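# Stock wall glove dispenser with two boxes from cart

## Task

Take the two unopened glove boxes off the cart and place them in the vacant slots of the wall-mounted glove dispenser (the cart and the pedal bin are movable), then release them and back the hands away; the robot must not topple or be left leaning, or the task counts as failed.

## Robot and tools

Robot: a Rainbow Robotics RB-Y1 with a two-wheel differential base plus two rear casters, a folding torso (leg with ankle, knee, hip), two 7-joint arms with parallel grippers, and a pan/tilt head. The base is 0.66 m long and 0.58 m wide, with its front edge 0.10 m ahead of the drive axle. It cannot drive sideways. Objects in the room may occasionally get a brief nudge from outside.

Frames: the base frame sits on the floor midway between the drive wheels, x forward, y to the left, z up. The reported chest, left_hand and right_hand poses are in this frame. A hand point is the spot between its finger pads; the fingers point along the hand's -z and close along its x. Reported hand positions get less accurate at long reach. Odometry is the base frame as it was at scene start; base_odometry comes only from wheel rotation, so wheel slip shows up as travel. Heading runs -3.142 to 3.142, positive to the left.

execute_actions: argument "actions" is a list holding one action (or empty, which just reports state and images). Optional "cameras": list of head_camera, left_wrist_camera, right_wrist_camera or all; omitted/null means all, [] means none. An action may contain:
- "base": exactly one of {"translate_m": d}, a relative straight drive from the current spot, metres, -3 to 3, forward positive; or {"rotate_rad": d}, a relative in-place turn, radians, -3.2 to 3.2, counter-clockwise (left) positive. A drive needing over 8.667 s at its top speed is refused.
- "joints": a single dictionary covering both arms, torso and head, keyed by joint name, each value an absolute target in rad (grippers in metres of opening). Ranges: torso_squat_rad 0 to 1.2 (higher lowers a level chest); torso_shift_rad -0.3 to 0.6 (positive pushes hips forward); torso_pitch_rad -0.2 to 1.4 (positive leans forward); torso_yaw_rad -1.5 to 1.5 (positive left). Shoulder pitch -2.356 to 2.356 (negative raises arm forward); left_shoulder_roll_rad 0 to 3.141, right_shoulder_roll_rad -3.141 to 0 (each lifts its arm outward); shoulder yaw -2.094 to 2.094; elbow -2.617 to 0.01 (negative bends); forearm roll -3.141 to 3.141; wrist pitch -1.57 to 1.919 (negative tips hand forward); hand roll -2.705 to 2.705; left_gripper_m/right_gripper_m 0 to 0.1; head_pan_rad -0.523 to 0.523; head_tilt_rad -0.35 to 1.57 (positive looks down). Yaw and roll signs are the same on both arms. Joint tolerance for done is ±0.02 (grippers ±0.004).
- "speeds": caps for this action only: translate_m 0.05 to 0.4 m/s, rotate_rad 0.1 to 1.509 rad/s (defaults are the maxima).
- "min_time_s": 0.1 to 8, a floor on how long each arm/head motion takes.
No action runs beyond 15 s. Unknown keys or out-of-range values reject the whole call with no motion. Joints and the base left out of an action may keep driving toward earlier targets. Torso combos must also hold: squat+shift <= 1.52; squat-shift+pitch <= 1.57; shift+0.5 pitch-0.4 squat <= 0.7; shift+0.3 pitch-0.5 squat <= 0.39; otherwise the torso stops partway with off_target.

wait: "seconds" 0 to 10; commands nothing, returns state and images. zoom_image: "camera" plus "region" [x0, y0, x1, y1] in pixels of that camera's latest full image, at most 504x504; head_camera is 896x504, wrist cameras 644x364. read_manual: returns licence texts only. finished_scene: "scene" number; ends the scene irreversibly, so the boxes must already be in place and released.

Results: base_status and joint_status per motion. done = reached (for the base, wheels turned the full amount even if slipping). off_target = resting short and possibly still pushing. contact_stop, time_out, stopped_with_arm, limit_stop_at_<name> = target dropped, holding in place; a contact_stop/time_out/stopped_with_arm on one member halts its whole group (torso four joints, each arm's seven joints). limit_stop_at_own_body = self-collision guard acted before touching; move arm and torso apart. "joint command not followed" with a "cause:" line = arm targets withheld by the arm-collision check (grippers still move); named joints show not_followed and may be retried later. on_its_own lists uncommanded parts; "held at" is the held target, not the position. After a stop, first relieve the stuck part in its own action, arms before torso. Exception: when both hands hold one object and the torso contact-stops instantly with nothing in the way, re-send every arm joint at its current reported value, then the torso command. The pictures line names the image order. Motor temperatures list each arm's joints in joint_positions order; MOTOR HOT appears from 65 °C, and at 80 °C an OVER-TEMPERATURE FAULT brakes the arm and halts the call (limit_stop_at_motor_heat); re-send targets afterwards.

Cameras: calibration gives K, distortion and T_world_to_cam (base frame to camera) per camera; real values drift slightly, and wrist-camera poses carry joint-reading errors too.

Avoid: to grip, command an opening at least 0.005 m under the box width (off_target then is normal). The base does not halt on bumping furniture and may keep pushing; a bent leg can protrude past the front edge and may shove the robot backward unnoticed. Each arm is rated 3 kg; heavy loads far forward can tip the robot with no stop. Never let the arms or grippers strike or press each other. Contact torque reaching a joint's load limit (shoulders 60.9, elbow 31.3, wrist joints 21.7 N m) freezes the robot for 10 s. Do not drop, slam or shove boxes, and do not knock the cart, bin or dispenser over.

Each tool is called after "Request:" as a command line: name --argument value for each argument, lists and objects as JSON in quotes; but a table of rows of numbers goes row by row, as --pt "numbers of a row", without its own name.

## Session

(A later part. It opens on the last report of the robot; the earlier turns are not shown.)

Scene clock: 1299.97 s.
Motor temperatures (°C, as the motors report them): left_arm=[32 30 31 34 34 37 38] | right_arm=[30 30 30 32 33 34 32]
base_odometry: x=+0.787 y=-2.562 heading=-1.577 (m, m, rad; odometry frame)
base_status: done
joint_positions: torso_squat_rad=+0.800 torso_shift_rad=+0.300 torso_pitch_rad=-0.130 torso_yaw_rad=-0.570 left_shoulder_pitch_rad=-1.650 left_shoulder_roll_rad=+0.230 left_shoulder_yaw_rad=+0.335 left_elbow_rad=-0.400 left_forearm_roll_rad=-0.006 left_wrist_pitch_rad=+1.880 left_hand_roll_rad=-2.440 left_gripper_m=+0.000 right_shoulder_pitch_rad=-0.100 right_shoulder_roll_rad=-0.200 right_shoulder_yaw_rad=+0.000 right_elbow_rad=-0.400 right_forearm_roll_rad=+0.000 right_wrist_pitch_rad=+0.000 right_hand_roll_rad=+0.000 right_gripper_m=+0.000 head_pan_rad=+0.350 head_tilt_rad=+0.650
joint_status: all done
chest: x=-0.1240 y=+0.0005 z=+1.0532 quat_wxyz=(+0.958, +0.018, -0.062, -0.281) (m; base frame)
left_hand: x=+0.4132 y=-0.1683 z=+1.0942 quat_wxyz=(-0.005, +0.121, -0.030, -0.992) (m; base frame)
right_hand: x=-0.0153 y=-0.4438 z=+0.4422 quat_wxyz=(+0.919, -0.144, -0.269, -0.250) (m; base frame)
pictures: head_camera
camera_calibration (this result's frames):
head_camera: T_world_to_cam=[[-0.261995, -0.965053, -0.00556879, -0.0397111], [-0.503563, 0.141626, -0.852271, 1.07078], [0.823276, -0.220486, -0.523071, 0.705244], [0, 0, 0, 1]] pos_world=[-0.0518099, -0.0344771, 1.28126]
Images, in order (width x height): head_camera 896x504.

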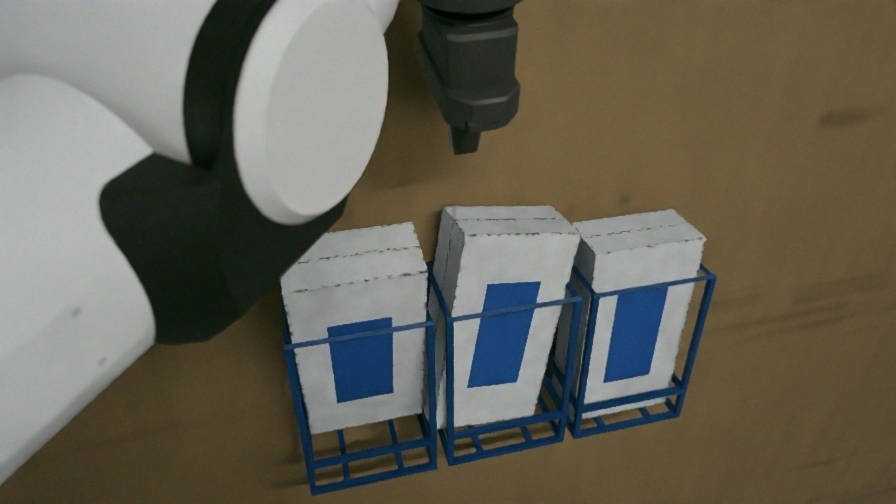

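Request:
execute_actions --actions '[{"base":{"translate_m":0.03},"speeds":{"translate_m":0.05},"joints":{"torso_squat_rad":0.95}}]' --cameras '["head_camera"]'

Request:
execute_actions --actions '[{"joints":{"torso_squat_rad":1.02},"base":{"translate_m":0.008}}]' --cameras '["head_camera"]'

Scene clock: 1307.97 s.
Motor temperatures (°C, as the motors report them): left_arm=[32 30 31 34 34 36 38] | right_arm=[30 30 30 32 33 33 32]
base_odometry: x=+0.787 y=-2.592 heading=-1.578 (m, m, rad; odometry frame)
base_status: done
joint_positions: torso_squat_rad=+0.950 torso_shift_rad=+0.300 torso_pitch_rad=-0.130 torso_yaw_rad=-0.570 left_shoulder_pitch_rad=-1.650 left_shoulder_roll_rad=+0.230 left_shoulder_yaw_rad=+0.335 left_elbow_rad=-0.400 left_forearm_roll_rad=-0.006 left_wrist_pitch_rad=+1.880 left_hand_roll_rad=-2.440 left_gripper_m=+0.000 right_shoulder_pitch_rad=-0.100 right_shoulder_roll_rad=-0.200 right_shoulder_yaw_rad=+0.000 right_elbow_rad=-0.400 right_forearm_roll_rad=+0.000 right_wrist_pitch_rad=+0.000 right_hand_roll_rad=+0.000 right_gripper_m=+0.000 head_pan_rad=+0.350 head_tilt_rad=+0.650
joint_status: all done
chest: x=-0.1479 y=+0.0005 z=+0.9763 quat_wxyz=(+0.958, +0.018, -0.063, -0.281) (m; base frame)
left_hand: x=+0.3892 y=-0.1684 z=+1.0175 quat_wxyz=(-0.005, +0.121, -0.030, -0.992) (m; base frame)
right_hand: x=-0.0390 y=-0.4438 z=+0.3653 quat_wxyz=(+0.919, -0.144, -0.269, -0.250) (m; base frame)
pictures: head_camera
camera_calibration (this result's frames):
head_camera: T_world_to_cam=[[-0.261992, -0.965053, -0.00565927, -0.0463924], [-0.503285, 0.14163, -0.852435, 0.99337], [0.823447, -0.220483, -0.522803, 0.684462], [0, 0, 0, 1]] pos_world=[-0.0758239, -0.0345503, 1.20436]
Images, in order (width x height): head_camera 896x504.

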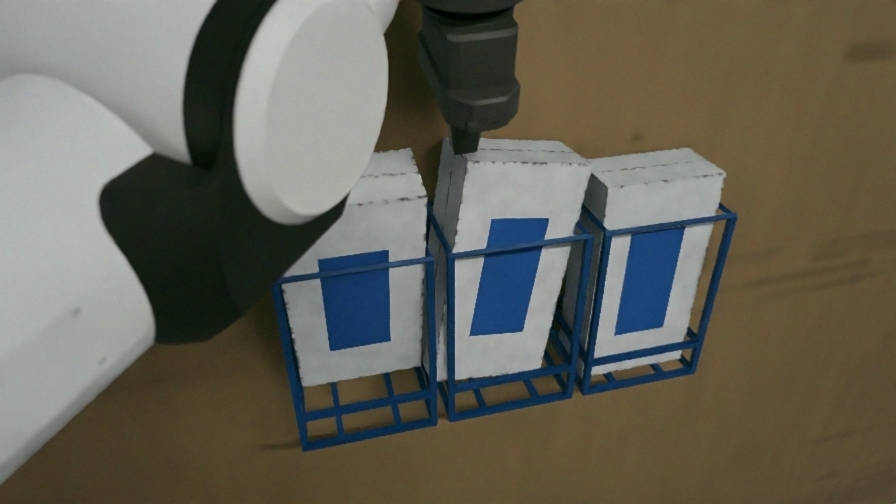

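Scene clock: 1308.93 s.
Motor temperatures (°C, as the motors report them): left_arm=[32 30 31 34 34 36 38] | right_arm=[30 30 30 32 33 33 32]
base_odometry: x=+0.787 y=-2.600 heading=-1.578 (m, m, rad; odometry frame)
base_status: done
joint_positions: torso_squat_rad=+1.020 torso_shift_rad=+0.300 torso_pitch_rad=-0.131 torso_yaw_rad=-0.570 left_shoulder_pitch_rad=-1.651 left_shoulder_roll_rad=+0.231 left_shoulder_yaw_rad=+0.335 left_elbow_rad=-0.400 left_forearm_roll_rad=-0.007 left_wrist_pitch_rad=+1.880 left_hand_roll_rad=-2.440 left_gripper_m=+0.000 right_shoulder_pitch_rad=-0.100 right_shoulder_roll_rad=-0.200 right_shoulder_yaw_rad=+0.000 right_elbow_rad=-0.400 right_forearm_roll_rad=+0.000 right_wrist_pitch_rad=+0.000 right_hand_roll_rad=+0.000 right_gripper_m=+0.000 head_pan_rad=+0.350 head_tilt_rad=+0.650
joint_status: all done
chest: x=-0.1602 y=+0.0004 z=+0.9373 quat_wxyz=(+0.958, +0.018, -0.063, -0.280) (m; base frame)
left_hand: x=+0.3772 y=-0.1681 z=+0.9792 quat_wxyz=(-0.004, +0.122, -0.030, -0.992) (m; base frame)
right_hand: x=-0.0510 y=-0.4439 z=+0.3264 quat_wxyz=(+0.919, -0.144, -0.269, -0.250) (m; base frame)
pictures: head_camera
camera_calibration (this result's frames):
head_camera: T_world_to_cam=[[-0.261947, -0.965065, -0.00570993, -0.0497816], [-0.502972, 0.141566, -0.85263, 0.954192], [0.823652, -0.220472, -0.522484, 0.673869], [0, 0, 0, 1]] pos_world=[-0.0881411, -0.0345546, 1.16537]
Images, in order (width x height): head_camera 896x504.

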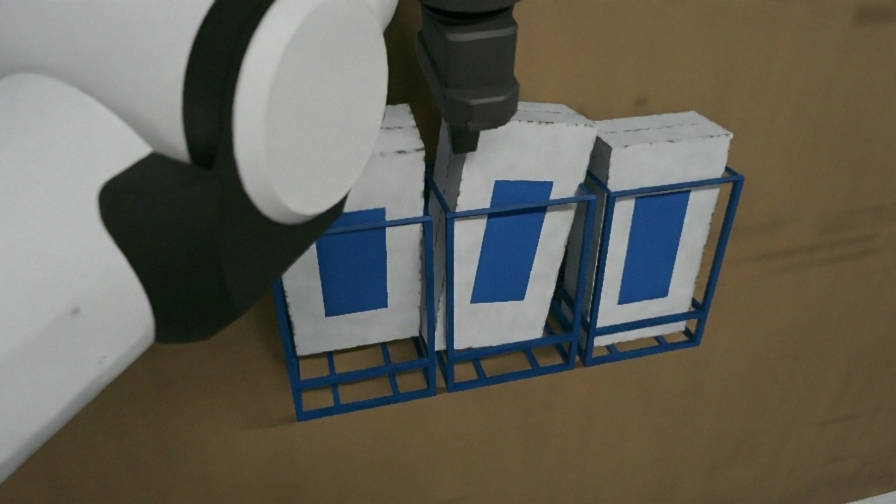

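Request:
execute_actions --actions '[{"joints":{"torso_squat_rad":0.9}}]' --cameras '[]'

Request:
execute_actions --actions '[{"base":{"translate_m":0.025},"speeds":{"translate_m":0.05},"joints":{"torso_yaw_rad":-0.61,"left_hand_roll_rad":-2.4}}]' --cameras '[]'

Request:
execute_actions --actions '[{"base":{"translate_m":0.015},"speeds":{"translate_m":0.05},"joints":{"torso_squat_rad":1.0}}]' --cameras '["head_camera","left_wrist_camera"]'

Scene clock: 1322.47 s.
Motor temperatures (°C, as the motors report them): left_arm=[32 30 31 34 34 35 38] | right_arm=[30 30 30 32 33 33 32]
base_odometry: x=+0.787 y=-2.600 heading=-1.578 (m, m, rad; odometry frame)
base_status: not commanded
joint_positions: torso_squat_rad=+0.900 torso_shift_rad=+0.300 torso_pitch_rad=-0.130 torso_yaw_rad=-0.570 left_shoulder_pitch_rad=-1.650 left_shoulder_roll_rad=+0.231 left_shoulder_yaw_rad=+0.335 left_elbow_rad=-0.400 left_forearm_roll_rad=-0.006 left_wrist_pitch_rad=+1.880 left_hand_roll_rad=-2.440 left_gripper_m=+0.000 right_shoulder_pitch_rad=-0.100 right_shoulder_roll_rad=-0.200 right_shoulder_yaw_rad=+0.000 right_elbow_rad=-0.400 right_forearm_roll_rad=+0.000 right_wrist_pitch_rad=+0.000 right_hand_roll_rad=+0.000 right_gripper_m=+0.000 head_pan_rad=+0.350 head_tilt_rad=+0.650
joint_status: all done
chest: x=-0.1394 y=+0.0005 z=+1.0030 quat_wxyz=(+0.958, +0.018, -0.062, -0.280) (m; base frame)
left_hand: x=+0.3979 y=-0.1681 z=+1.0440 quat_wxyz=(-0.005, +0.121, -0.030, -0.992) (m; base frame)
right_hand: x=-0.0308 y=-0.4438 z=+0.3920 quat_wxyz=(+0.919, -0.144, -0.268, -0.250) (m; base frame)
pictures: none
No camera images: the call's "cameras" was empty. Leave "cameras" out to get every camera's image.

Scene clock: 1323.97 s.
Motor temperatures (°C, as the motors report them): left_arm=[32 30 31 34 34 35 38] | right_arm=[30 30 30 32 33 33 32]
base_odometry: x=+0.786 y=-2.625 heading=-1.578 (m, m, rad; odometry frame)
base_status: done
joint_positions: torso_squat_rad=+0.900 torso_shift_rad=+0.300 torso_pitch_rad=-0.130 torso_yaw_rad=-0.610 left_shoulder_pitch_rad=-1.650 left_shoulder_roll_rad=+0.230 left_shoulder_yaw_rad=+0.335 left_elbow_rad=-0.400 left_forearm_roll_rad=-0.006 left_wrist_pitch_rad=+1.880 left_hand_roll_rad=-2.400 left_gripper_m=+0.000 right_shoulder_pitch_rad=-0.100 right_shoulder_roll_rad=-0.200 right_shoulder_yaw_rad=+0.000 right_elbow_rad=-0.400 right_forearm_roll_rad=+0.000 right_wrist_pitch_rad=+0.000 right_hand_roll_rad=+0.000 right_gripper_m=+0.000 head_pan_rad=+0.350 head_tilt_rad=+0.650
joint_status: all done
chest: x=-0.1396 y=+0.0005 z=+1.0030 quat_wxyz=(+0.952, +0.019, -0.062, -0.300) (m; base frame)
left_hand: x=+0.3905 y=-0.1897 z=+1.0431 quat_wxyz=(-0.005, +0.120, -0.032, -0.992) (m; base frame)
right_hand: x=-0.0485 y=-0.4446 z=+0.3897 quat_wxyz=(+0.914, -0.147, -0.265, -0.269) (m; base frame)
pictures: none
No camera images: the call's "cameras" was empty. Leave "cameras" out to get every camera's image.

Scene clock: 1325.07 s.
Motor temperatures (°C, as the motors report them): left_arm=[32 30 31 34 34 35 38] | right_arm=[30 30 30 32 33 33 32]
base_odometry: x=+0.786 y=-2.640 heading=-1.578 (m, m, rad; odometry frame)
base_status: done
joint_positions: torso_squat_rad=+1.000 torso_shift_rad=+0.299 torso_pitch_rad=-0.131 torso_yaw_rad=-0.610 left_shoulder_pitch_rad=-1.654 left_shoulder_roll_rad=+0.232 left_shoulder_yaw_rad=+0.335 left_elbow_rad=-0.402 left_forearm_roll_rad=-0.007 left_wrist_pitch_rad=+1.880 left_hand_roll_rad=-2.400 left_gripper_m=+0.000 right_shoulder_pitch_rad=-0.100 right_shoulder_roll_rad=-0.200 right_shoulder_yaw_rad=+0.000 right_elbow_rad=-0.400 right_forearm_roll_rad=+0.000 right_wrist_pitch_rad=+0.000 right_hand_roll_rad=+0.000 right_gripper_m=+0.000 head_pan_rad=+0.350 head_tilt_rad=+0.650
joint_status: all done
chest: x=-0.1570 y=+0.0005 z=+0.9486 quat_wxyz=(+0.952, +0.020, -0.063, -0.300) (m; base frame)
left_hand: x=+0.3734 y=-0.1903 z=+0.9923 quat_wxyz=(-0.005, +0.123, -0.034, -0.992) (m; base frame)
right_hand: x=-0.0651 y=-0.4447 z=+0.3355 quat_wxyz=(+0.914, -0.147, -0.266, -0.269) (m; base frame)
pictures: head_camera, left_wrist_camera
camera_calibration (this result's frames):
head_camera: T_world_to_cam=[[-0.300082, -0.953852, -0.0108612, -0.0499509], [-0.49631, 0.165843, -0.852158, 0.966031], [0.814633, -0.250327, -0.523172, 0.676387], [0, 0, 0, 1]] pos_world=[-0.0865457, -0.038537, 1.17653]
left_wrist_camera: T_world_to_cam=[[-0.971977, 0.0106733, -0.234833, 0.5981], [-0.135423, 0.791126, 0.596474, -0.365788], [0.192149, 0.611561, -0.767511, 0.896334], [0, 0, 0, 1]] pos_world=[0.359574, -0.265163, 1.04658]
Images, in order (width x height): head_camera 896x504, left_wrist_camera 644x364.

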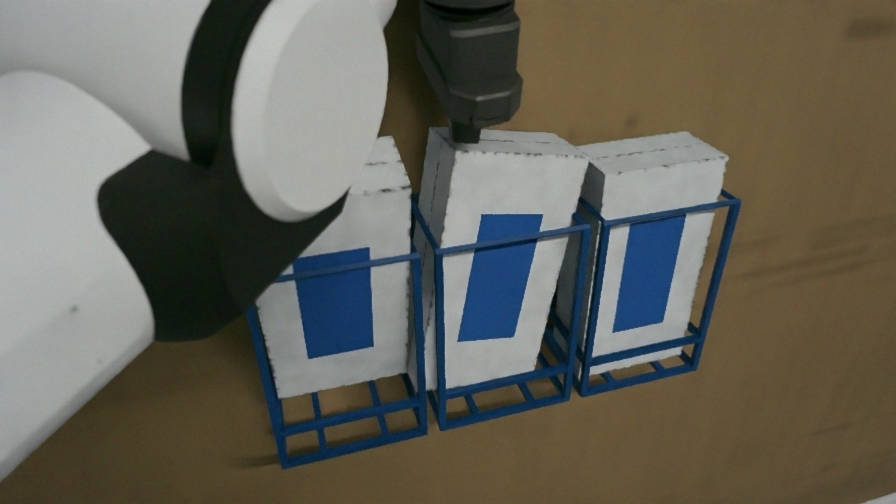

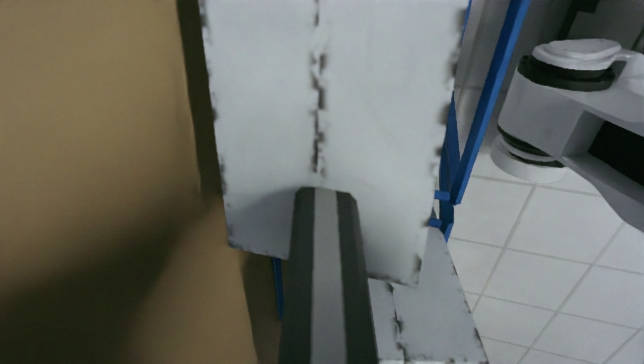

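Pressing on the top now; push a bit more.

Request:
execute_actions --actions '[{"joints":{"torso_squat_rad":1.05},"min_time_s":2}]' --cameras '["head_camera"]'

action 0: "min_time_s" has no arm or head joint beside it: it slows only arm and head motions. Command such a joint too, or leave it out

Request:
execute_actions --actions '[{"joints":{"torso_squat_rad":1.04}}]' --cameras '["head_camera"]'

Scene clock: 1330.47 s.
Motor temperatures (°C, as the motors report them): left_arm=[32 30 31 34 34 35 38] | right_arm=[30 30 30 32 33 33 32]
base_odometry: x=+0.786 y=-2.640 heading=-1.578 (m, m, rad; odometry frame)
base_status: not commanded
joint_positions: torso_squat_rad=+1.024 torso_shift_rad=+0.298 torso_pitch_rad=-0.135 torso_yaw_rad=-0.610 left_shoulder_pitch_rad=-1.657 left_shoulder_roll_rad=+0.233 left_shoulder_yaw_rad=+0.335 left_elbow_rad=-0.404 left_forearm_roll_rad=-0.007 left_wrist_pitch_rad=+1.879 left_hand_roll_rad=-2.400 left_gripper_m=+0.000 right_shoulder_pitch_rad=-0.100 right_shoulder_roll_rad=-0.200 right_shoulder_yaw_rad=+0.000 right_elbow_rad=-0.400 right_forearm_roll_rad=+0.000 right_wrist_pitch_rad=+0.000 right_hand_roll_rad=+0.000 right_gripper_m=+0.000 head_pan_rad=+0.350 head_tilt_rad=+0.650
joint_status: torso_squat_rad contact_stop (moved +0.024 of +0.040)
chest: x=-0.1629 y=+0.0006 z=+0.9349 quat_wxyz=(+0.952, +0.020, -0.065, -0.300) (m; base frame)
left_hand: x=+0.3677 y=-0.1905 z=+0.9836 quat_wxyz=(-0.005, +0.127, -0.036, -0.991) (m; base frame)
right_hand: x=-0.0687 y=-0.4447 z=+0.3222 quat_wxyz=(+0.913, -0.147, -0.267, -0.270) (m; base frame)
pictures: head_camera
camera_calibration (this result's frames):
head_camera: T_world_to_cam=[[-0.300067, -0.953845, -0.0117925, -0.0509224], [-0.49296, 0.165639, -0.854139, 0.95382], [0.81667, -0.250486, -0.51991, 0.671364], [0, 0, 0, 1]] pos_world=[-0.0933681, -0.0383942, 1.16314]
Images, in order (width x height): head_camera 896x504.

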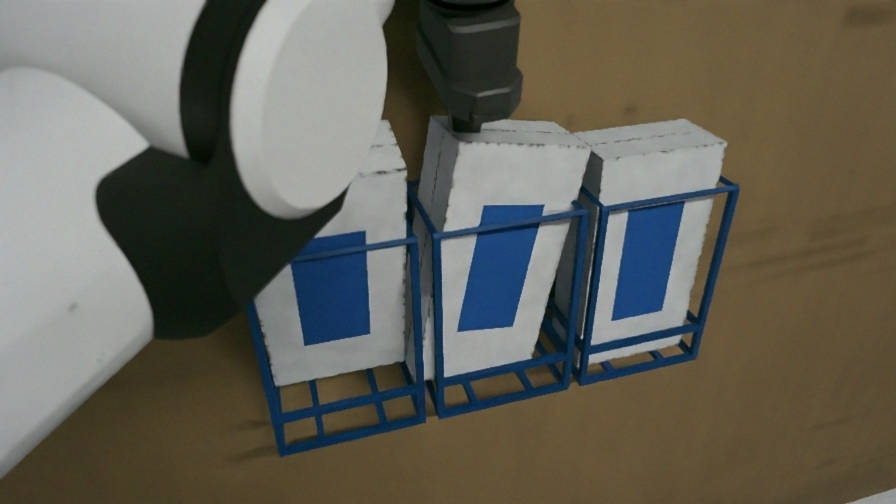

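Request:
execute_actions --actions '[{"joints":{"torso_squat_rad":0.88,"left_gripper_m":0.1}}]' --cameras '[]'

Request:
execute_actions --actions '[{"base":{"translate_m":-0.02},"speeds":{"translate_m":0.05},"joints":{"torso_yaw_rad":-0.68,"left_hand_roll_rad":-2.33}}]' --cameras '["head_camera","left_wrist_camera"]'

Scene clock: 1348.50 s.
Motor temperatures (°C, as the motors report them): left_arm=[31 30 31 34 34 37 38] | right_arm=[30 30 30 32 33 33 32]
base_odometry: x=+0.786 y=-2.640 heading=-1.578 (m, m, rad; odometry frame)
base_status: not commanded
joint_positions: torso_squat_rad=+0.906 torso_shift_rad=+0.296 torso_pitch_rad=-0.137 torso_yaw_rad=-0.611 left_shoulder_pitch_rad=-1.650 left_shoulder_roll_rad=+0.223 left_shoulder_yaw_rad=+0.336 left_elbow_rad=-0.397 left_forearm_roll_rad=-0.004 left_wrist_pitch_rad=+1.884 left_hand_roll_rad=-2.400 left_gripper_m=+0.084 right_shoulder_pitch_rad=-0.100 right_shoulder_roll_rad=-0.200 right_shoulder_yaw_rad=+0.000 right_elbow_rad=-0.400 right_forearm_roll_rad=+0.000 right_wrist_pitch_rad=+0.000 right_hand_roll_rad=+0.000 right_gripper_m=+0.000 head_pan_rad=+0.350 head_tilt_rad=+0.650
joint_status: torso_squat_rad contact_stop (moved -0.118 of -0.144); left_gripper_m off_target (ended at +0.084, target +0.100)
on_its_own: torso_squat_rad is held at +0.906, not at your +0.880, since a contact_stop
chest: x=-0.1443 y=+0.0005 z=+0.9998 quat_wxyz=(+0.951, +0.020, -0.065, -0.300) (m; base frame)
left_hand: x=+0.3817 y=-0.1921 z=+1.0407 quat_wxyz=(-0.009, +0.118, -0.030, -0.992) (m; base frame)
right_hand: x=-0.0491 y=-0.4446 z=+0.3871 quat_wxyz=(+0.913, -0.146, -0.268, -0.270) (m; base frame)
pictures: none
No camera images: the call's "cameras" was empty. Leave "cameras" out to get every camera's image.

not run: a stop came earlier in this reply.

Request:
execute_actions --actions '[{"base":{"translate_m":-0.045},"speeds":{"translate_m":0.05}}]' --cameras '[]'

Request:
execute_actions --actions '[{"joints":{"torso_yaw_rad":-0.68,"left_hand_roll_rad":-2.33,"left_gripper_m":0.1,"torso_squat_rad":0.88,"torso_pitch_rad":-0.13,"torso_shift_rad":0.3,"left_shoulder_roll_rad":0.23,"left_elbow_rad":-0.4,"left_wrist_pitch_rad":1.88}}]' --cameras '["head_camera","left_wrist_camera"]'

Scene clock: 1357.57 s.
Motor temperatures (°C, as the motors report them): left_arm=[31 32 31 35 37 45 38] | right_arm=[30 30 30 32 33 33 32]
base_odometry: x=+0.787 y=-2.595 heading=-1.578 (m, m, rad; odometry frame)
base_status: done
joint_positions: torso_squat_rad=+0.906 torso_shift_rad=+0.297 torso_pitch_rad=-0.136 torso_yaw_rad=-0.611 left_shoulder_pitch_rad=-1.650 left_shoulder_roll_rad=+0.230 left_shoulder_yaw_rad=+0.335 left_elbow_rad=-0.400 left_forearm_roll_rad=-0.006 left_wrist_pitch_rad=+1.880 left_hand_roll_rad=-2.400 left_gripper_m=+0.100 right_shoulder_pitch_rad=-0.100 right_shoulder_roll_rad=-0.200 right_shoulder_yaw_rad=+0.000 right_elbow_rad=-0.400 right_forearm_roll_rad=+0.000 right_wrist_pitch_rad=+0.000 right_hand_roll_rad=+0.000 right_gripper_m=+0.000 head_pan_rad=+0.350 head_tilt_rad=+0.650
joint_status: not commanded
on_its_own: torso_squat_rad is held at +0.906, not at your +0.880, since a contact_stop; left_gripper_m moved +0.016 to your old target +0.100
chest: x=-0.1434 y=+0.0005 z=+0.9999 quat_wxyz=(+0.952, +0.020, -0.065, -0.300) (m; base frame)
left_hand: x=+0.3864 y=-0.1899 z=+1.0431 quat_wxyz=(-0.005, +0.123, -0.032, -0.992) (m; base frame)
right_hand: x=-0.0490 y=-0.4446 z=+0.3871 quat_wxyz=(+0.913, -0.147, -0.268, -0.270) (m; base frame)
pictures: none
No camera images: the call's "cameras" was empty. Leave "cameras" out to get every camera's image.

Scene clock: 1358.37 s.
Motor temperatures (°C, as the motors report them): left_arm=[31 32 31 35 37 44 38] | right_arm=[30 30 30 32 33 33 32]
base_odometry: x=+0.787 y=-2.595 heading=-1.578 (m, m, rad; odometry frame)
base_status: not commanded
joint_positions: torso_squat_rad=+0.880 torso_shift_rad=+0.300 torso_pitch_rad=-0.130 torso_yaw_rad=-0.680 left_shoulder_pitch_rad=-1.650 left_shoulder_roll_rad=+0.230 left_shoulder_yaw_rad=+0.335 left_elbow_rad=-0.400 left_forearm_roll_rad=-0.006 left_wrist_pitch_rad=+1.880 left_hand_roll_rad=-2.330 left_gripper_m=+0.100 right_shoulder_pitch_rad=-0.100 right_shoulder_roll_rad=-0.200 right_shoulder_yaw_rad=+0.000 right_elbow_rad=-0.400 right_forearm_roll_rad=+0.000 right_wrist_pitch_rad=+0.000 right_hand_roll_rad=+0.000 right_gripper_m=+0.000 head_pan_rad=+0.350 head_tilt_rad=+0.650
joint_status: all done
chest: x=-0.1363 y=+0.0005 z=+1.0134 quat_wxyz=(+0.941, +0.022, -0.061, -0.333) (m; base frame)
left_hand: x=+0.3794 y=-0.2264 z=+1.0515 quat_wxyz=(-0.005, +0.117, -0.036, -0.992) (m; base frame)
right_hand: x=-0.0761 y=-0.4443 z=+0.3960 quat_wxyz=(+0.905, -0.152, -0.258, -0.302) (m; base frame)
pictures: head_camera, left_wrist_camera
camera_calibration (this result's frames):
head_camera: T_world_to_cam=[[-0.365449, -0.930635, -0.0191092, -0.0435997], [-0.484613, 0.207749, -0.8497, 1.0306], [0.794731, -0.301262, -0.526919, 0.694526], [0, 0, 0, 1]] pos_world=[-0.0684519, -0.0454477, 1.24083]
left_wrist_camera: T_world_to_cam=[[-0.974586, 0.0109332, -0.223747, 0.607618], [-0.127844, 0.793038, 0.595607, -0.373245], [0.183952, 0.609075, -0.771486, 0.969396], [0, 0, 0, 1]] pos_world=[0.366137, -0.30108, 1.10613]
Images, in order (width x height): head_camera 896x504, left_wrist_camera 644x364.

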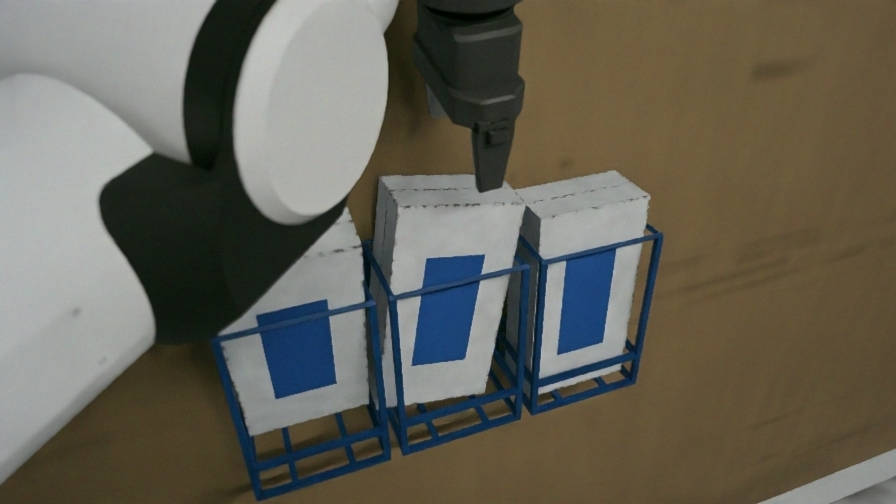

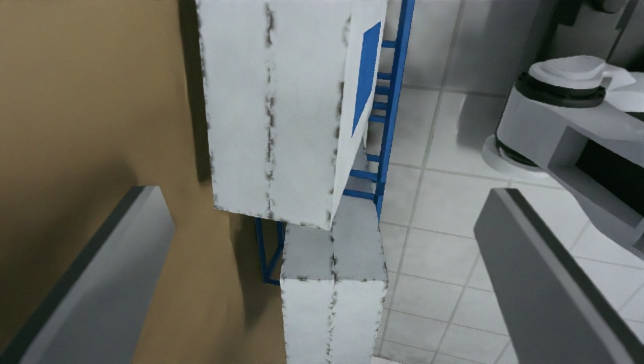

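Request:
execute_actions --actions '[{"base":{"translate_m":0.02},"speeds":{"translate_m":0.05},"joints":{"torso_yaw_rad":-0.65,"left_hand_roll_rad":-2.36,"left_gripper_m":0.085}}]' --cameras '[]'

Request:
execute_actions --actions '[{"base":{"translate_m":0.012},"speeds":{"translate_m":0.05},"joints":{"torso_squat_rad":0.98}}]' --cameras '["head_camera","left_wrist_camera"]'

Scene clock: 1370.50 s.
Motor temperatures (°C, as the motors report them): left_arm=[32 31 31 35 36 40 38] | right_arm=[30 30 30 32 33 33 32]
base_odometry: x=+0.787 y=-2.615 heading=-1.578 (m, m, rad; odometry frame)
base_status: done
joint_positions: torso_squat_rad=+0.880 torso_shift_rad=+0.300 torso_pitch_rad=-0.130 torso_yaw_rad=-0.650 left_shoulder_pitch_rad=-1.650 left_shoulder_roll_rad=+0.230 left_shoulder_yaw_rad=+0.335 left_elbow_rad=-0.400 left_forearm_roll_rad=-0.006 left_wrist_pitch_rad=+1.880 left_hand_roll_rad=-2.360 left_gripper_m=+0.085 right_shoulder_pitch_rad=-0.100 right_shoulder_roll_rad=-0.200 right_shoulder_yaw_rad=+0.000 right_elbow_rad=-0.400 right_forearm_roll_rad=+0.000 right_wrist_pitch_rad=+0.000 right_hand_roll_rad=+0.000 right_gripper_m=+0.000 head_pan_rad=+0.350 head_tilt_rad=+0.650
joint_status: all done
chest: x=-0.1363 y=+0.0005 z=+1.0134 quat_wxyz=(+0.946, +0.021, -0.062, -0.319) (m; base frame)
left_hand: x=+0.3858 y=-0.2108 z=+1.0525 quat_wxyz=(-0.005, +0.118, -0.034, -0.992) (m; base frame)
right_hand: x=-0.0629 y=-0.4446 z=+0.3978 quat_wxyz=(+0.909, -0.150, -0.261, -0.288) (m; base frame)
pictures: none
No camera images: the call's "cameras" was empty. Leave "cameras" out to get every camera's image.

Scene clock: 1371.60 s.
Motor temperatures (°C, as the motors report them): left_arm=[32 31 31 35 36 40 38] | right_arm=[30 30 30 32 33 33 32]
base_odometry: x=+0.787 y=-2.627 heading=-1.578 (m, m, rad; odometry frame)
base_status: done
joint_positions: torso_squat_rad=+0.980 torso_shift_rad=+0.300 torso_pitch_rad=-0.130 torso_yaw_rad=-0.650 left_shoulder_pitch_rad=-1.650 left_shoulder_roll_rad=+0.230 left_shoulder_yaw_rad=+0.335 left_elbow_rad=-0.400 left_forearm_roll_rad=-0.006 left_wrist_pitch_rad=+1.880 left_hand_roll_rad=-2.360 left_gripper_m=+0.085 right_shoulder_pitch_rad=-0.100 right_shoulder_roll_rad=-0.200 right_shoulder_yaw_rad=+0.000 right_elbow_rad=-0.400 right_forearm_roll_rad=+0.000 right_wrist_pitch_rad=+0.000 right_hand_roll_rad=+0.000 right_gripper_m=+0.000 head_pan_rad=+0.350 head_tilt_rad=+0.650
joint_status: all done
chest: x=-0.1531 y=+0.0004 z=+0.9598 quat_wxyz=(+0.946, +0.021, -0.062, -0.319) (m; base frame)
left_hand: x=+0.3690 y=-0.2109 z=+0.9991 quat_wxyz=(-0.005, +0.119, -0.034, -0.992) (m; base frame)
right_hand: x=-0.0794 y=-0.4447 z=+0.3442 quat_wxyz=(+0.909, -0.150, -0.261, -0.288) (m; base frame)
pictures: head_camera, left_wrist_camera
camera_calibration (this result's frames):
head_camera: T_world_to_cam=[[-0.337645, -0.941144, -0.0156183, -0.0498841], [-0.490089, 0.189942, -0.850726, 0.977101], [0.803622, -0.279589, -0.525377, 0.679509], [0, 0, 0, 1]] pos_world=[-0.0840456, -0.0425574, 1.18746]
left_wrist_camera: T_world_to_cam=[[-0.973983, 0.011025, -0.226351, 0.58803], [-0.129934, 0.791168, 0.597637, -0.3573], [0.18567, 0.6115, -0.769152, 0.919014], [0, 0, 0, 1]] pos_world=[0.355673, -0.285776, 1.0535]
Images, in order (width x height): head_camera 896x504, left_wrist_camera 644x364.

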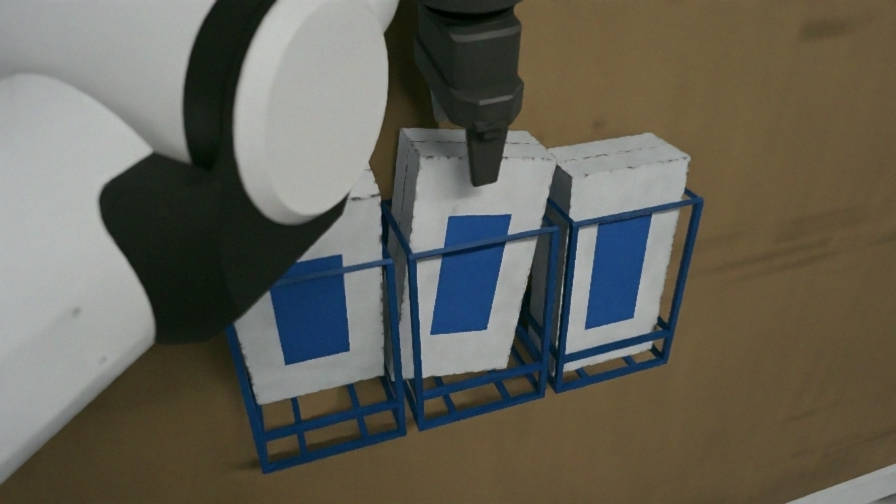

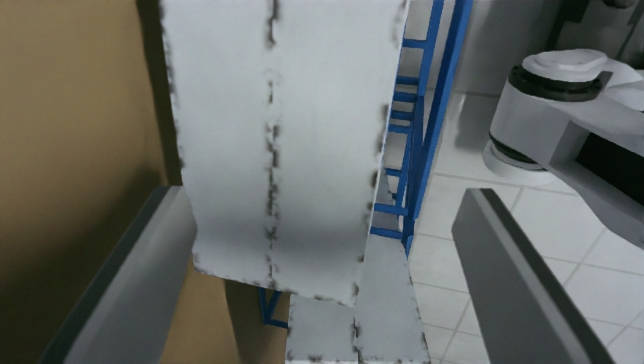

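Straddling. Down a bit, grip, lift.

Request:
execute_actions --actions '[{"joints":{"torso_squat_rad":1.02}}]' --cameras '[]'

Request:
execute_actions --actions '[{"joints":{"left_gripper_m":0.052}}]' --cameras '[]'

Request:
execute_actions --actions '[{"base":{"translate_m":-0.025},"speeds":{"translate_m":0.05},"joints":{"torso_squat_rad":0.82}}]' --cameras '["head_camera"]'

Scene clock: 1377.03 s.
Motor temperatures (°C, as the motors report them): left_arm=[32 31 31 34 35 39 38] | right_arm=[30 30 30 32 33 33 32]
base_odometry: x=+0.787 y=-2.627 heading=-1.578 (m, m, rad; odometry frame)
base_status: not commanded
joint_positions: torso_squat_rad=+1.020 torso_shift_rad=+0.300 torso_pitch_rad=-0.131 torso_yaw_rad=-0.650 left_shoulder_pitch_rad=-1.652 left_shoulder_roll_rad=+0.231 left_shoulder_yaw_rad=+0.335 left_elbow_rad=-0.402 left_forearm_roll_rad=-0.007 left_wrist_pitch_rad=+1.880 left_hand_roll_rad=-2.360 left_gripper_m=+0.085 right_shoulder_pitch_rad=-0.100 right_shoulder_roll_rad=-0.200 right_shoulder_yaw_rad=+0.000 right_elbow_rad=-0.400 right_forearm_roll_rad=+0.000 right_wrist_pitch_rad=+0.000 right_hand_roll_rad=+0.000 right_gripper_m=+0.000 head_pan_rad=+0.350 head_tilt_rad=+0.650
joint_status: all done
chest: x=-0.1603 y=+0.0004 z=+0.9373 quat_wxyz=(+0.946, +0.021, -0.062, -0.319) (m; base frame)
left_hand: x=+0.3621 y=-0.2112 z=+0.9786 quat_wxyz=(-0.005, +0.120, -0.036, -0.992) (m; base frame)
right_hand: x=-0.0863 y=-0.4447 z=+0.3217 quat_wxyz=(+0.909, -0.150, -0.262, -0.288) (m; base frame)
pictures: none
No camera images: the call's "cameras" was empty. Leave "cameras" out to get every camera's image.

Scene clock: 1377.83 s.
Motor temperatures (°C, as the motors report them): left_arm=[32 31 31 34 35 39 38] | right_arm=[30 30 30 32 33 33 32]
base_odometry: x=+0.787 y=-2.627 heading=-1.578 (m, m, rad; odometry frame)
base_status: not commanded
joint_positions: torso_squat_rad=+1.020 torso_shift_rad=+0.300 torso_pitch_rad=-0.131 torso_yaw_rad=-0.650 left_shoulder_pitch_rad=-1.654 left_shoulder_roll_rad=+0.232 left_shoulder_yaw_rad=+0.335 left_elbow_rad=-0.402 left_forearm_roll_rad=-0.007 left_wrist_pitch_rad=+1.879 left_hand_roll_rad=-2.360 left_gripper_m=+0.053 right_shoulder_pitch_rad=-0.100 right_shoulder_roll_rad=-0.200 right_shoulder_yaw_rad=+0.000 right_elbow_rad=-0.400 right_forearm_roll_rad=+0.000 right_wrist_pitch_rad=+0.000 right_hand_roll_rad=+0.000 right_gripper_m=+0.000 head_pan_rad=+0.350 head_tilt_rad=+0.650
joint_status: all done
chest: x=-0.1603 y=+0.0004 z=+0.9373 quat_wxyz=(+0.946, +0.021, -0.062, -0.319) (m; base frame)
left_hand: x=+0.3624 y=-0.2112 z=+0.9797 quat_wxyz=(-0.005, +0.121, -0.036, -0.992) (m; base frame)
right_hand: x=-0.0863 y=-0.4447 z=+0.3218 quat_wxyz=(+0.909, -0.150, -0.262, -0.288) (m; base frame)
pictures: none
No camera images: the call's "cameras" was empty. Leave "cameras" out to get every camera's image.

Scene clock: 1379.30 s.
Motor temperatures (°C, as the motors report them): left_arm=[32 31 31 34 35 39 38] | right_arm=[30 30 30 32 33 33 32]
base_odometry: x=+0.787 y=-2.602 heading=-1.577 (m, m, rad; odometry frame)
base_status: done
joint_positions: torso_squat_rad=+0.820 torso_shift_rad=+0.300 torso_pitch_rad=-0.130 torso_yaw_rad=-0.650 left_shoulder_pitch_rad=-1.651 left_shoulder_roll_rad=+0.230 left_shoulder_yaw_rad=+0.335 left_elbow_rad=-0.400 left_forearm_roll_rad=-0.006 left_wrist_pitch_rad=+1.880 left_hand_roll_rad=-2.360 left_gripper_m=+0.052 right_shoulder_pitch_rad=-0.100 right_shoulder_roll_rad=-0.200 right_shoulder_yaw_rad=+0.000 right_elbow_rad=-0.400 right_forearm_roll_rad=+0.000 right_wrist_pitch_rad=+0.000 right_hand_roll_rad=+0.000 right_gripper_m=+0.000 head_pan_rad=+0.350 head_tilt_rad=+0.650
joint_status: all done
chest: x=-0.1269 y=+0.0005 z=+1.0435 quat_wxyz=(+0.946, +0.021, -0.062, -0.319) (m; base frame)
left_hand: x=+0.3953 y=-0.2108 z=+1.0828 quat_wxyz=(-0.005, +0.119, -0.034, -0.992) (m; base frame)
right_hand: x=-0.0536 y=-0.4446 z=+0.4279 quat_wxyz=(+0.909, -0.150, -0.261, -0.288) (m; base frame)
pictures: head_camera
camera_calibration (this result's frames):
head_camera: T_world_to_cam=[[-0.337659, -0.941143, -0.0153462, -0.0399345], [-0.490559, 0.189868, -0.850472, 1.06079], [0.803329, -0.279642, -0.525797, 0.702912], [0, 0, 0, 1]] pos_world=[-0.0577727, -0.0424317, 1.27115]
Images, in order (width x height): head_camera 896x504.

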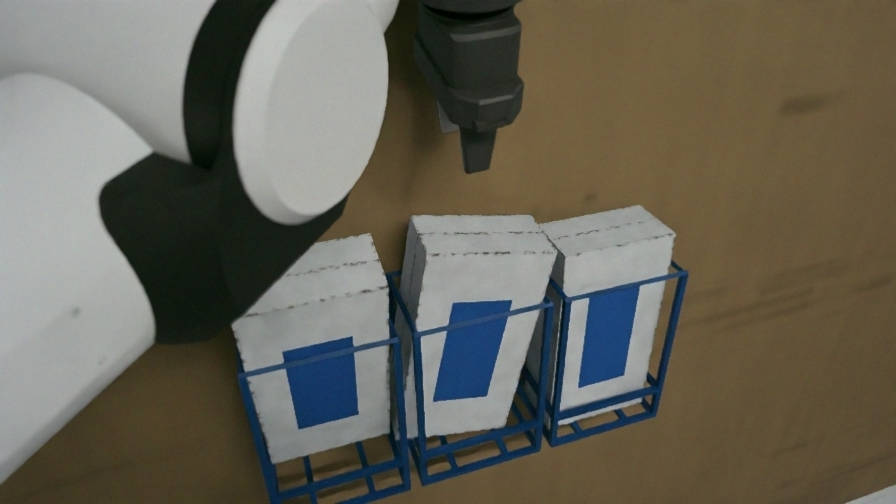

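Request:
execute_actions --actions '[{"joints":{"left_gripper_m":0.085}}]' --cameras '[]'

Request:
execute_actions --actions '[{"base":{"translate_m":0.03},"speeds":{"translate_m":0.05},"joints":{"torso_squat_rad":1.08}}]' --cameras '["head_camera"]'

Request:
execute_actions --actions '[{"joints":{"left_gripper_m":0.05}}]' --cameras '[]'

Request:
execute_actions --actions '[{"base":{"translate_m":-0.03},"speeds":{"translate_m":0.05},"joints":{"torso_squat_rad":0.88}}]' --cameras '["head_camera"]'

Scene clock: 1389.43 s.
Motor temperatures (°C, as the motors report them): left_arm=[32 31 31 34 35 37 38] | right_arm=[30 30 30 32 33 33 32]
base_odometry: x=+0.787 y=-2.602 heading=-1.577 (m, m, rad; odometry frame)
base_status: not commanded
joint_positions: torso_squat_rad=+0.820 torso_shift_rad=+0.300 torso_pitch_rad=-0.130 torso_yaw_rad=-0.650 left_shoulder_pitch_rad=-1.651 left_shoulder_roll_rad=+0.230 left_shoulder_yaw_rad=+0.335 left_elbow_rad=-0.400 left_forearm_roll_rad=-0.006 left_wrist_pitch_rad=+1.880 left_hand_roll_rad=-2.360 left_gripper_m=+0.085 right_shoulder_pitch_rad=-0.100 right_shoulder_roll_rad=-0.200 right_shoulder_yaw_rad=+0.000 right_elbow_rad=-0.400 right_forearm_roll_rad=+0.000 right_wrist_pitch_rad=+0.000 right_hand_roll_rad=+0.000 right_gripper_m=+0.000 head_pan_rad=+0.350 head_tilt_rad=+0.650
joint_status: all done
chest: x=-0.1269 y=+0.0005 z=+1.0435 quat_wxyz=(+0.946, +0.021, -0.062, -0.319) (m; base frame)
left_hand: x=+0.3953 y=-0.2108 z=+1.0828 quat_wxyz=(-0.005, +0.119, -0.034, -0.992) (m; base frame)
right_hand: x=-0.0536 y=-0.4446 z=+0.4279 quat_wxyz=(+0.909, -0.150, -0.261, -0.288) (m; base frame)
pictures: none
No camera images: the call's "cameras" was empty. Leave "cameras" out to get every camera's image.

Scene clock: 1391.17 s.
Motor temperatures (°C, as the motors report them): left_arm=[32 31 31 34 35 37 38] | right_arm=[30 30 30 32 33 33 32]
base_odometry: x=+0.786 y=-2.632 heading=-1.577 (m, m, rad; odometry frame)
base_status: done
joint_positions: torso_squat_rad=+1.080 torso_shift_rad=+0.300 torso_pitch_rad=-0.130 torso_yaw_rad=-0.650 left_shoulder_pitch_rad=-1.651 left_shoulder_roll_rad=+0.232 left_shoulder_yaw_rad=+0.335 left_elbow_rad=-0.401 left_forearm_roll_rad=-0.007 left_wrist_pitch_rad=+1.879 left_hand_roll_rad=-2.360 left_gripper_m=+0.086 right_shoulder_pitch_rad=-0.100 right_shoulder_roll_rad=-0.200 right_shoulder_yaw_rad=+0.000 right_elbow_rad=-0.400 right_forearm_roll_rad=+0.000 right_wrist_pitch_rad=+0.000 right_hand_roll_rad=+0.000 right_gripper_m=+0.000 head_pan_rad=+0.350 head_tilt_rad=+0.650
joint_status: all done
chest: x=-0.1708 y=+0.0004 z=+0.9025 quat_wxyz=(+0.946, +0.021, -0.062, -0.319) (m; base frame)
left_hand: x=+0.3520 y=-0.2107 z=+0.9430 quat_wxyz=(-0.004, +0.120, -0.035, -0.992) (m; base frame)
right_hand: x=-0.0971 y=-0.4447 z=+0.2869 quat_wxyz=(+0.909, -0.150, -0.262, -0.288) (m; base frame)
pictures: head_camera
camera_calibration (this result's frames):
head_camera: T_world_to_cam=[[-0.337643, -0.941145, -0.0155598, -0.0568429], [-0.490042, 0.189872, -0.850768, 0.919719], [0.803651, -0.279631, -0.52531, 0.663587], [0, 0, 0, 1]] pos_world=[-0.101784, -0.0425667, 1.13017]
Images, in order (width x height): head_camera 896x504.

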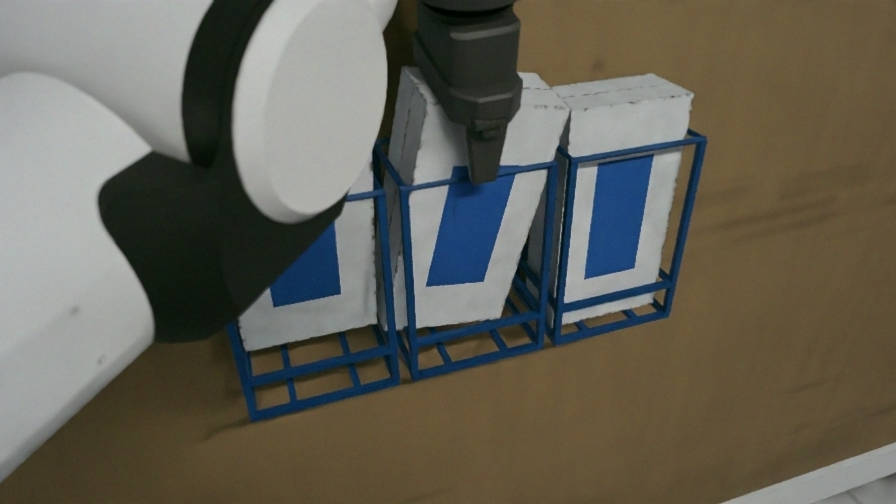

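Scene clock: 1392.00 s.
Motor temperatures (°C, as the motors report them): left_arm=[32 31 31 34 35 37 38] | right_arm=[30 30 30 32 33 33 32]
base_odometry: x=+0.786 y=-2.632 heading=-1.577 (m, m, rad; odometry frame)
base_status: not commanded
joint_positions: torso_squat_rad=+1.080 torso_shift_rad=+0.300 torso_pitch_rad=-0.130 torso_yaw_rad=-0.650 left_shoulder_pitch_rad=-1.653 left_shoulder_roll_rad=+0.235 left_shoulder_yaw_rad=+0.334 left_elbow_rad=-0.403 left_forearm_roll_rad=-0.008 left_wrist_pitch_rad=+1.878 left_hand_roll_rad=-2.360 left_gripper_m=+0.063 right_shoulder_pitch_rad=-0.100 right_shoulder_roll_rad=-0.200 right_shoulder_yaw_rad=+0.000 right_elbow_rad=-0.400 right_forearm_roll_rad=+0.000 right_wrist_pitch_rad=+0.000 right_hand_roll_rad=+0.000 right_gripper_m=+0.000 head_pan_rad=+0.350 head_tilt_rad=+0.650
joint_status: left_gripper_m off_target (ended at +0.063, target +0.050)
chest: x=-0.1706 y=+0.0004 z=+0.9025 quat_wxyz=(+0.946, +0.021, -0.062, -0.319) (m; base frame)
left_hand: x=+0.3539 y=-0.2099 z=+0.9452 quat_wxyz=(-0.003, +0.122, -0.037, -0.992) (m; base frame)
right_hand: x=-0.0970 y=-0.4447 z=+0.2870 quat_wxyz=(+0.909, -0.150, -0.261, -0.288) (m; base frame)
pictures: none
No camera images: the call's "cameras" was empty. Leave "cameras" out to get every camera's image.

Scene clock: 1393.47 s.
Motor temperatures (°C, as the motors report them): left_arm=[32 31 31 34 35 37 38] | right_arm=[30 30 30 32 33 33 32]
base_odometry: x=+0.787 y=-2.602 heading=-1.577 (m, m, rad; odometry frame)
base_status: done
joint_positions: torso_squat_rad=+0.880 torso_shift_rad=+0.300 torso_pitch_rad=-0.130 torso_yaw_rad=-0.650 left_shoulder_pitch_rad=-1.649 left_shoulder_roll_rad=+0.229 left_shoulder_yaw_rad=+0.335 left_elbow_rad=-0.399 left_forearm_roll_rad=-0.006 left_wrist_pitch_rad=+1.880 left_hand_roll_rad=-2.360 left_gripper_m=+0.062 right_shoulder_pitch_rad=-0.100 right_shoulder_roll_rad=-0.200 right_shoulder_yaw_rad=+0.000 right_elbow_rad=-0.400 right_forearm_roll_rad=+0.000 right_wrist_pitch_rad=+0.000 right_hand_roll_rad=+0.000 right_gripper_m=+0.000 head_pan_rad=+0.350 head_tilt_rad=+0.650
joint_status: all done
chest: x=-0.1361 y=+0.0004 z=+1.0134 quat_wxyz=(+0.946, +0.021, -0.061, -0.319) (m; base frame)
left_hand: x=+0.3855 y=-0.2111 z=+1.0513 quat_wxyz=(-0.005, +0.117, -0.034, -0.993) (m; base frame)
right_hand: x=-0.0630 y=-0.4446 z=+0.3977 quat_wxyz=(+0.909, -0.150, -0.261, -0.288) (m; base frame)
pictures: head_camera
camera_calibration (this result's frames):
head_camera: T_world_to_cam=[[-0.337624, -0.941154, -0.0154755, -0.043476], [-0.49077, 0.190038, -0.850312, 1.03047], [0.803215, -0.279491, -0.526051, 0.694686], [0, 0, 0, 1]] pos_world=[-0.0669353, -0.0425882, 1.24099]
Images, in order (width x height): head_camera 896x504.

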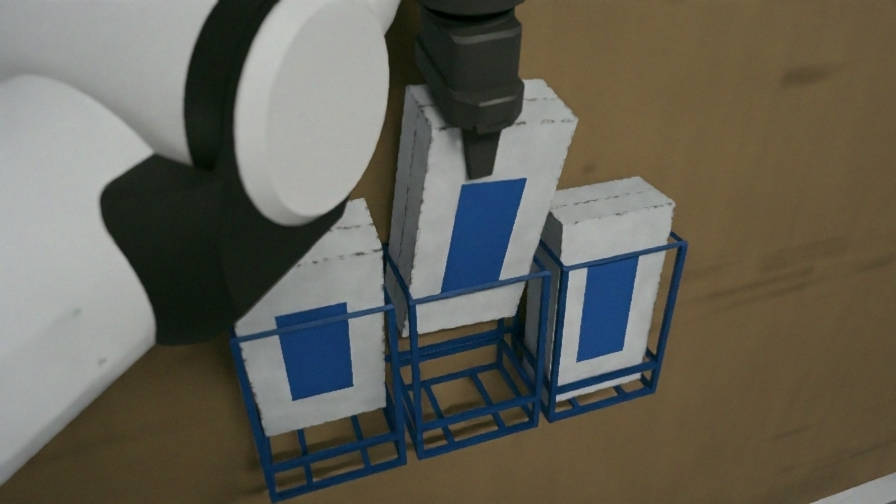

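Request:
execute_actions --actions '[{"joints":{"torso_yaw_rad":-0.58,"left_hand_roll_rad":-2.43,"head_pan_rad":0.28}}]' --cameras '["head_camera"]'

Scene clock: 1398.30 s.
Motor temperatures (°C, as the motors report them): left_arm=[32 31 31 34 35 37 38] | right_arm=[30 30 30 32 33 33 32]
base_odometry: x=+0.787 y=-2.602 heading=-1.578 (m, m, rad; odometry frame)
base_status: not commanded
joint_positions: torso_squat_rad=+0.880 torso_shift_rad=+0.300 torso_pitch_rad=-0.130 torso_yaw_rad=-0.580 left_shoulder_pitch_rad=-1.650 left_shoulder_roll_rad=+0.229 left_shoulder_yaw_rad=+0.335 left_elbow_rad=-0.400 left_forearm_roll_rad=-0.006 left_wrist_pitch_rad=+1.880 left_hand_roll_rad=-2.430 left_gripper_m=+0.062 right_shoulder_pitch_rad=-0.100 right_shoulder_roll_rad=-0.200 right_shoulder_yaw_rad=+0.000 right_elbow_rad=-0.400 right_forearm_roll_rad=+0.000 right_wrist_pitch_rad=+0.000 right_hand_roll_rad=+0.000 right_gripper_m=+0.000 head_pan_rad=+0.280 head_tilt_rad=+0.650
joint_status: all done
chest: x=-0.1362 y=+0.0004 z=+1.0134 quat_wxyz=(+0.956, +0.018, -0.062, -0.285) (m; base frame)
left_hand: x=+0.3986 y=-0.1744 z=+1.0532 quat_wxyz=(-0.005, +0.119, -0.030, -0.992) (m; base frame)
right_hand: x=-0.0321 y=-0.4440 z=+0.4017 quat_wxyz=(+0.918, -0.145, -0.268, -0.255) (m; base frame)
pictures: head_camera
camera_calibration (this result's frames):
head_camera: T_world_to_cam=[[-0.337743, -0.94111, -0.0155439, -0.041972], [-0.490548, 0.190093, -0.850428, 1.03086], [0.803301, -0.279601, -0.525862, 0.694303], [0, 0, 0, 1]] pos_world=[-0.0662246, -0.0413311, 1.24113]
Images, in order (width x height): head_camera 896x504.

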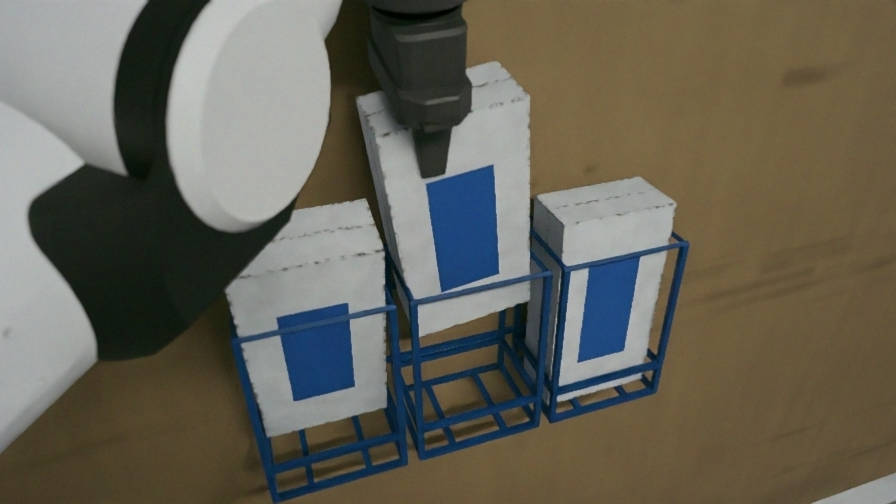

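Request:
execute_actions --actions '[{"joints":{"torso_yaw_rad":-0.61,"left_hand_roll_rad":-2.40}}]' --cameras '["head_camera"]'

Request:
execute_actions --actions '[{"base":{"translate_m":0.025},"speeds":{"translate_m":0.05},"joints":{"torso_squat_rad":1.04}}]' --cameras '["head_camera"]'

Scene clock: 1402.93 s.
Motor temperatures (°C, as the motors report them): left_arm=[32 31 31 34 35 36 38] | right_arm=[30 30 30 32 33 33 32]
base_odometry: x=+0.787 y=-2.602 heading=-1.578 (m, m, rad; odometry frame)
base_status: not commanded
joint_positions: torso_squat_rad=+0.880 torso_shift_rad=+0.300 torso_pitch_rad=-0.130 torso_yaw_rad=-0.610 left_shoulder_pitch_rad=-1.650 left_shoulder_roll_rad=+0.229 left_shoulder_yaw_rad=+0.335 left_elbow_rad=-0.400 left_forearm_roll_rad=-0.006 left_wrist_pitch_rad=+1.880 left_hand_roll_rad=-2.400 left_gripper_m=+0.062 right_shoulder_pitch_rad=-0.100 right_shoulder_roll_rad=-0.200 right_shoulder_yaw_rad=+0.000 right_elbow_rad=-0.400 right_forearm_roll_rad=+0.000 right_wrist_pitch_rad=+0.000 right_hand_roll_rad=+0.000 right_gripper_m=+0.000 head_pan_rad=+0.280 head_tilt_rad=+0.650
joint_status: all done
chest: x=-0.1362 y=+0.0004 z=+1.0134 quat_wxyz=(+0.952, +0.019, -0.062, -0.300) (m; base frame)
left_hand: x=+0.3934 y=-0.1900 z=+1.0527 quat_wxyz=(-0.005, +0.119, -0.032, -0.992) (m; base frame)
right_hand: x=-0.0453 y=-0.4445 z=+0.4000 quat_wxyz=(+0.914, -0.147, -0.265, -0.269) (m; base frame)
pictures: head_camera
camera_calibration (this result's frames):
head_camera: T_world_to_cam=[[-0.365439, -0.930638, -0.0191497, -0.0420925], [-0.484654, 0.207795, -0.849666, 1.03088], [0.794711, -0.30122, -0.526974, 0.694271], [0, 0, 0, 1]] pos_world=[-0.0675064, -0.0442567, 1.24096]
Images, in order (width x height): head_camera 896x504.

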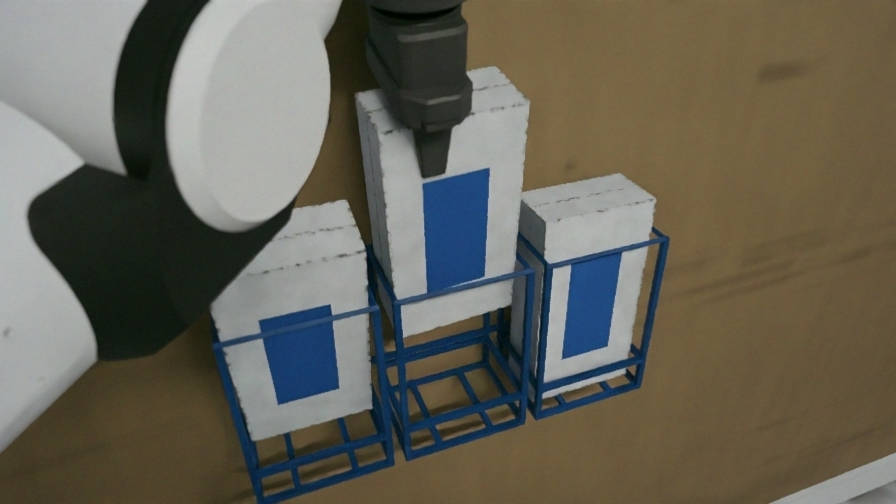

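Scene clock: 1404.27 s.
Motor temperatures (°C, as the motors report them): left_arm=[32 31 31 34 35 36 38] | right_arm=[30 30 30 32 33 33 32]
base_odometry: x=+0.787 y=-2.627 heading=-1.578 (m, m, rad; odometry frame)
base_status: done
joint_positions: torso_squat_rad=+1.040 torso_shift_rad=+0.300 torso_pitch_rad=-0.130 torso_yaw_rad=-0.610 left_shoulder_pitch_rad=-1.650 left_shoulder_roll_rad=+0.229 left_shoulder_yaw_rad=+0.335 left_elbow_rad=-0.400 left_forearm_roll_rad=-0.006 left_wrist_pitch_rad=+1.880 left_hand_roll_rad=-2.400 left_gripper_m=+0.062 right_shoulder_pitch_rad=-0.100 right_shoulder_roll_rad=-0.200 right_shoulder_yaw_rad=+0.000 right_elbow_rad=-0.400 right_forearm_roll_rad=+0.000 right_wrist_pitch_rad=+0.000 right_hand_roll_rad=+0.000 right_gripper_m=+0.000 head_pan_rad=+0.280 head_tilt_rad=+0.650
joint_status: all done
chest: x=-0.1635 y=+0.0004 z=+0.9258 quat_wxyz=(+0.952, +0.019, -0.062, -0.300) (m; base frame)
left_hand: x=+0.3662 y=-0.1902 z=+0.9656 quat_wxyz=(-0.005, +0.119, -0.032, -0.992) (m; base frame)
right_hand: x=-0.0723 y=-0.4446 z=+0.3125 quat_wxyz=(+0.914, -0.147, -0.265, -0.269) (m; base frame)
pictures: head_camera
camera_calibration (this result's frames):
head_camera: T_world_to_cam=[[-0.365435, -0.930637, -0.0193015, -0.0536626], [-0.484285, 0.207792, -0.849877, 0.94354], [0.794937, -0.301227, -0.526628, 0.669489], [0, 0, 0, 1]] pos_world=[-0.0948699, -0.0443317, 1.15343]
Images, in order (width x height): head_camera 896x504.

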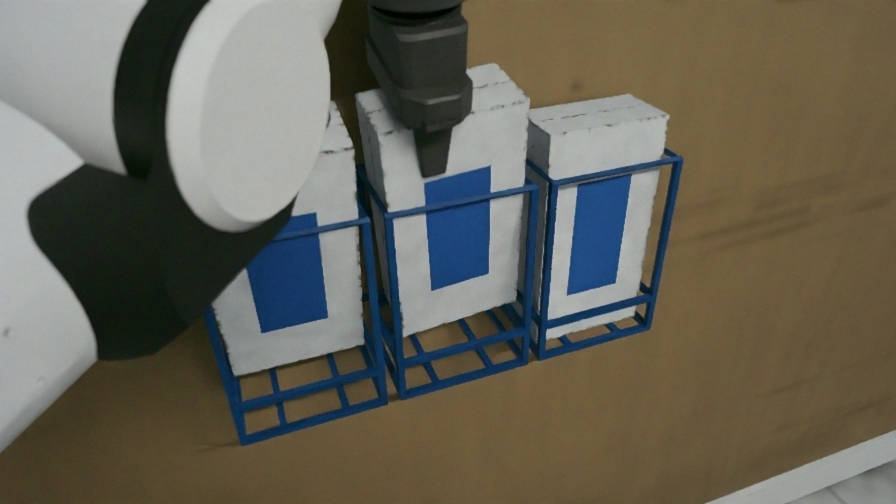

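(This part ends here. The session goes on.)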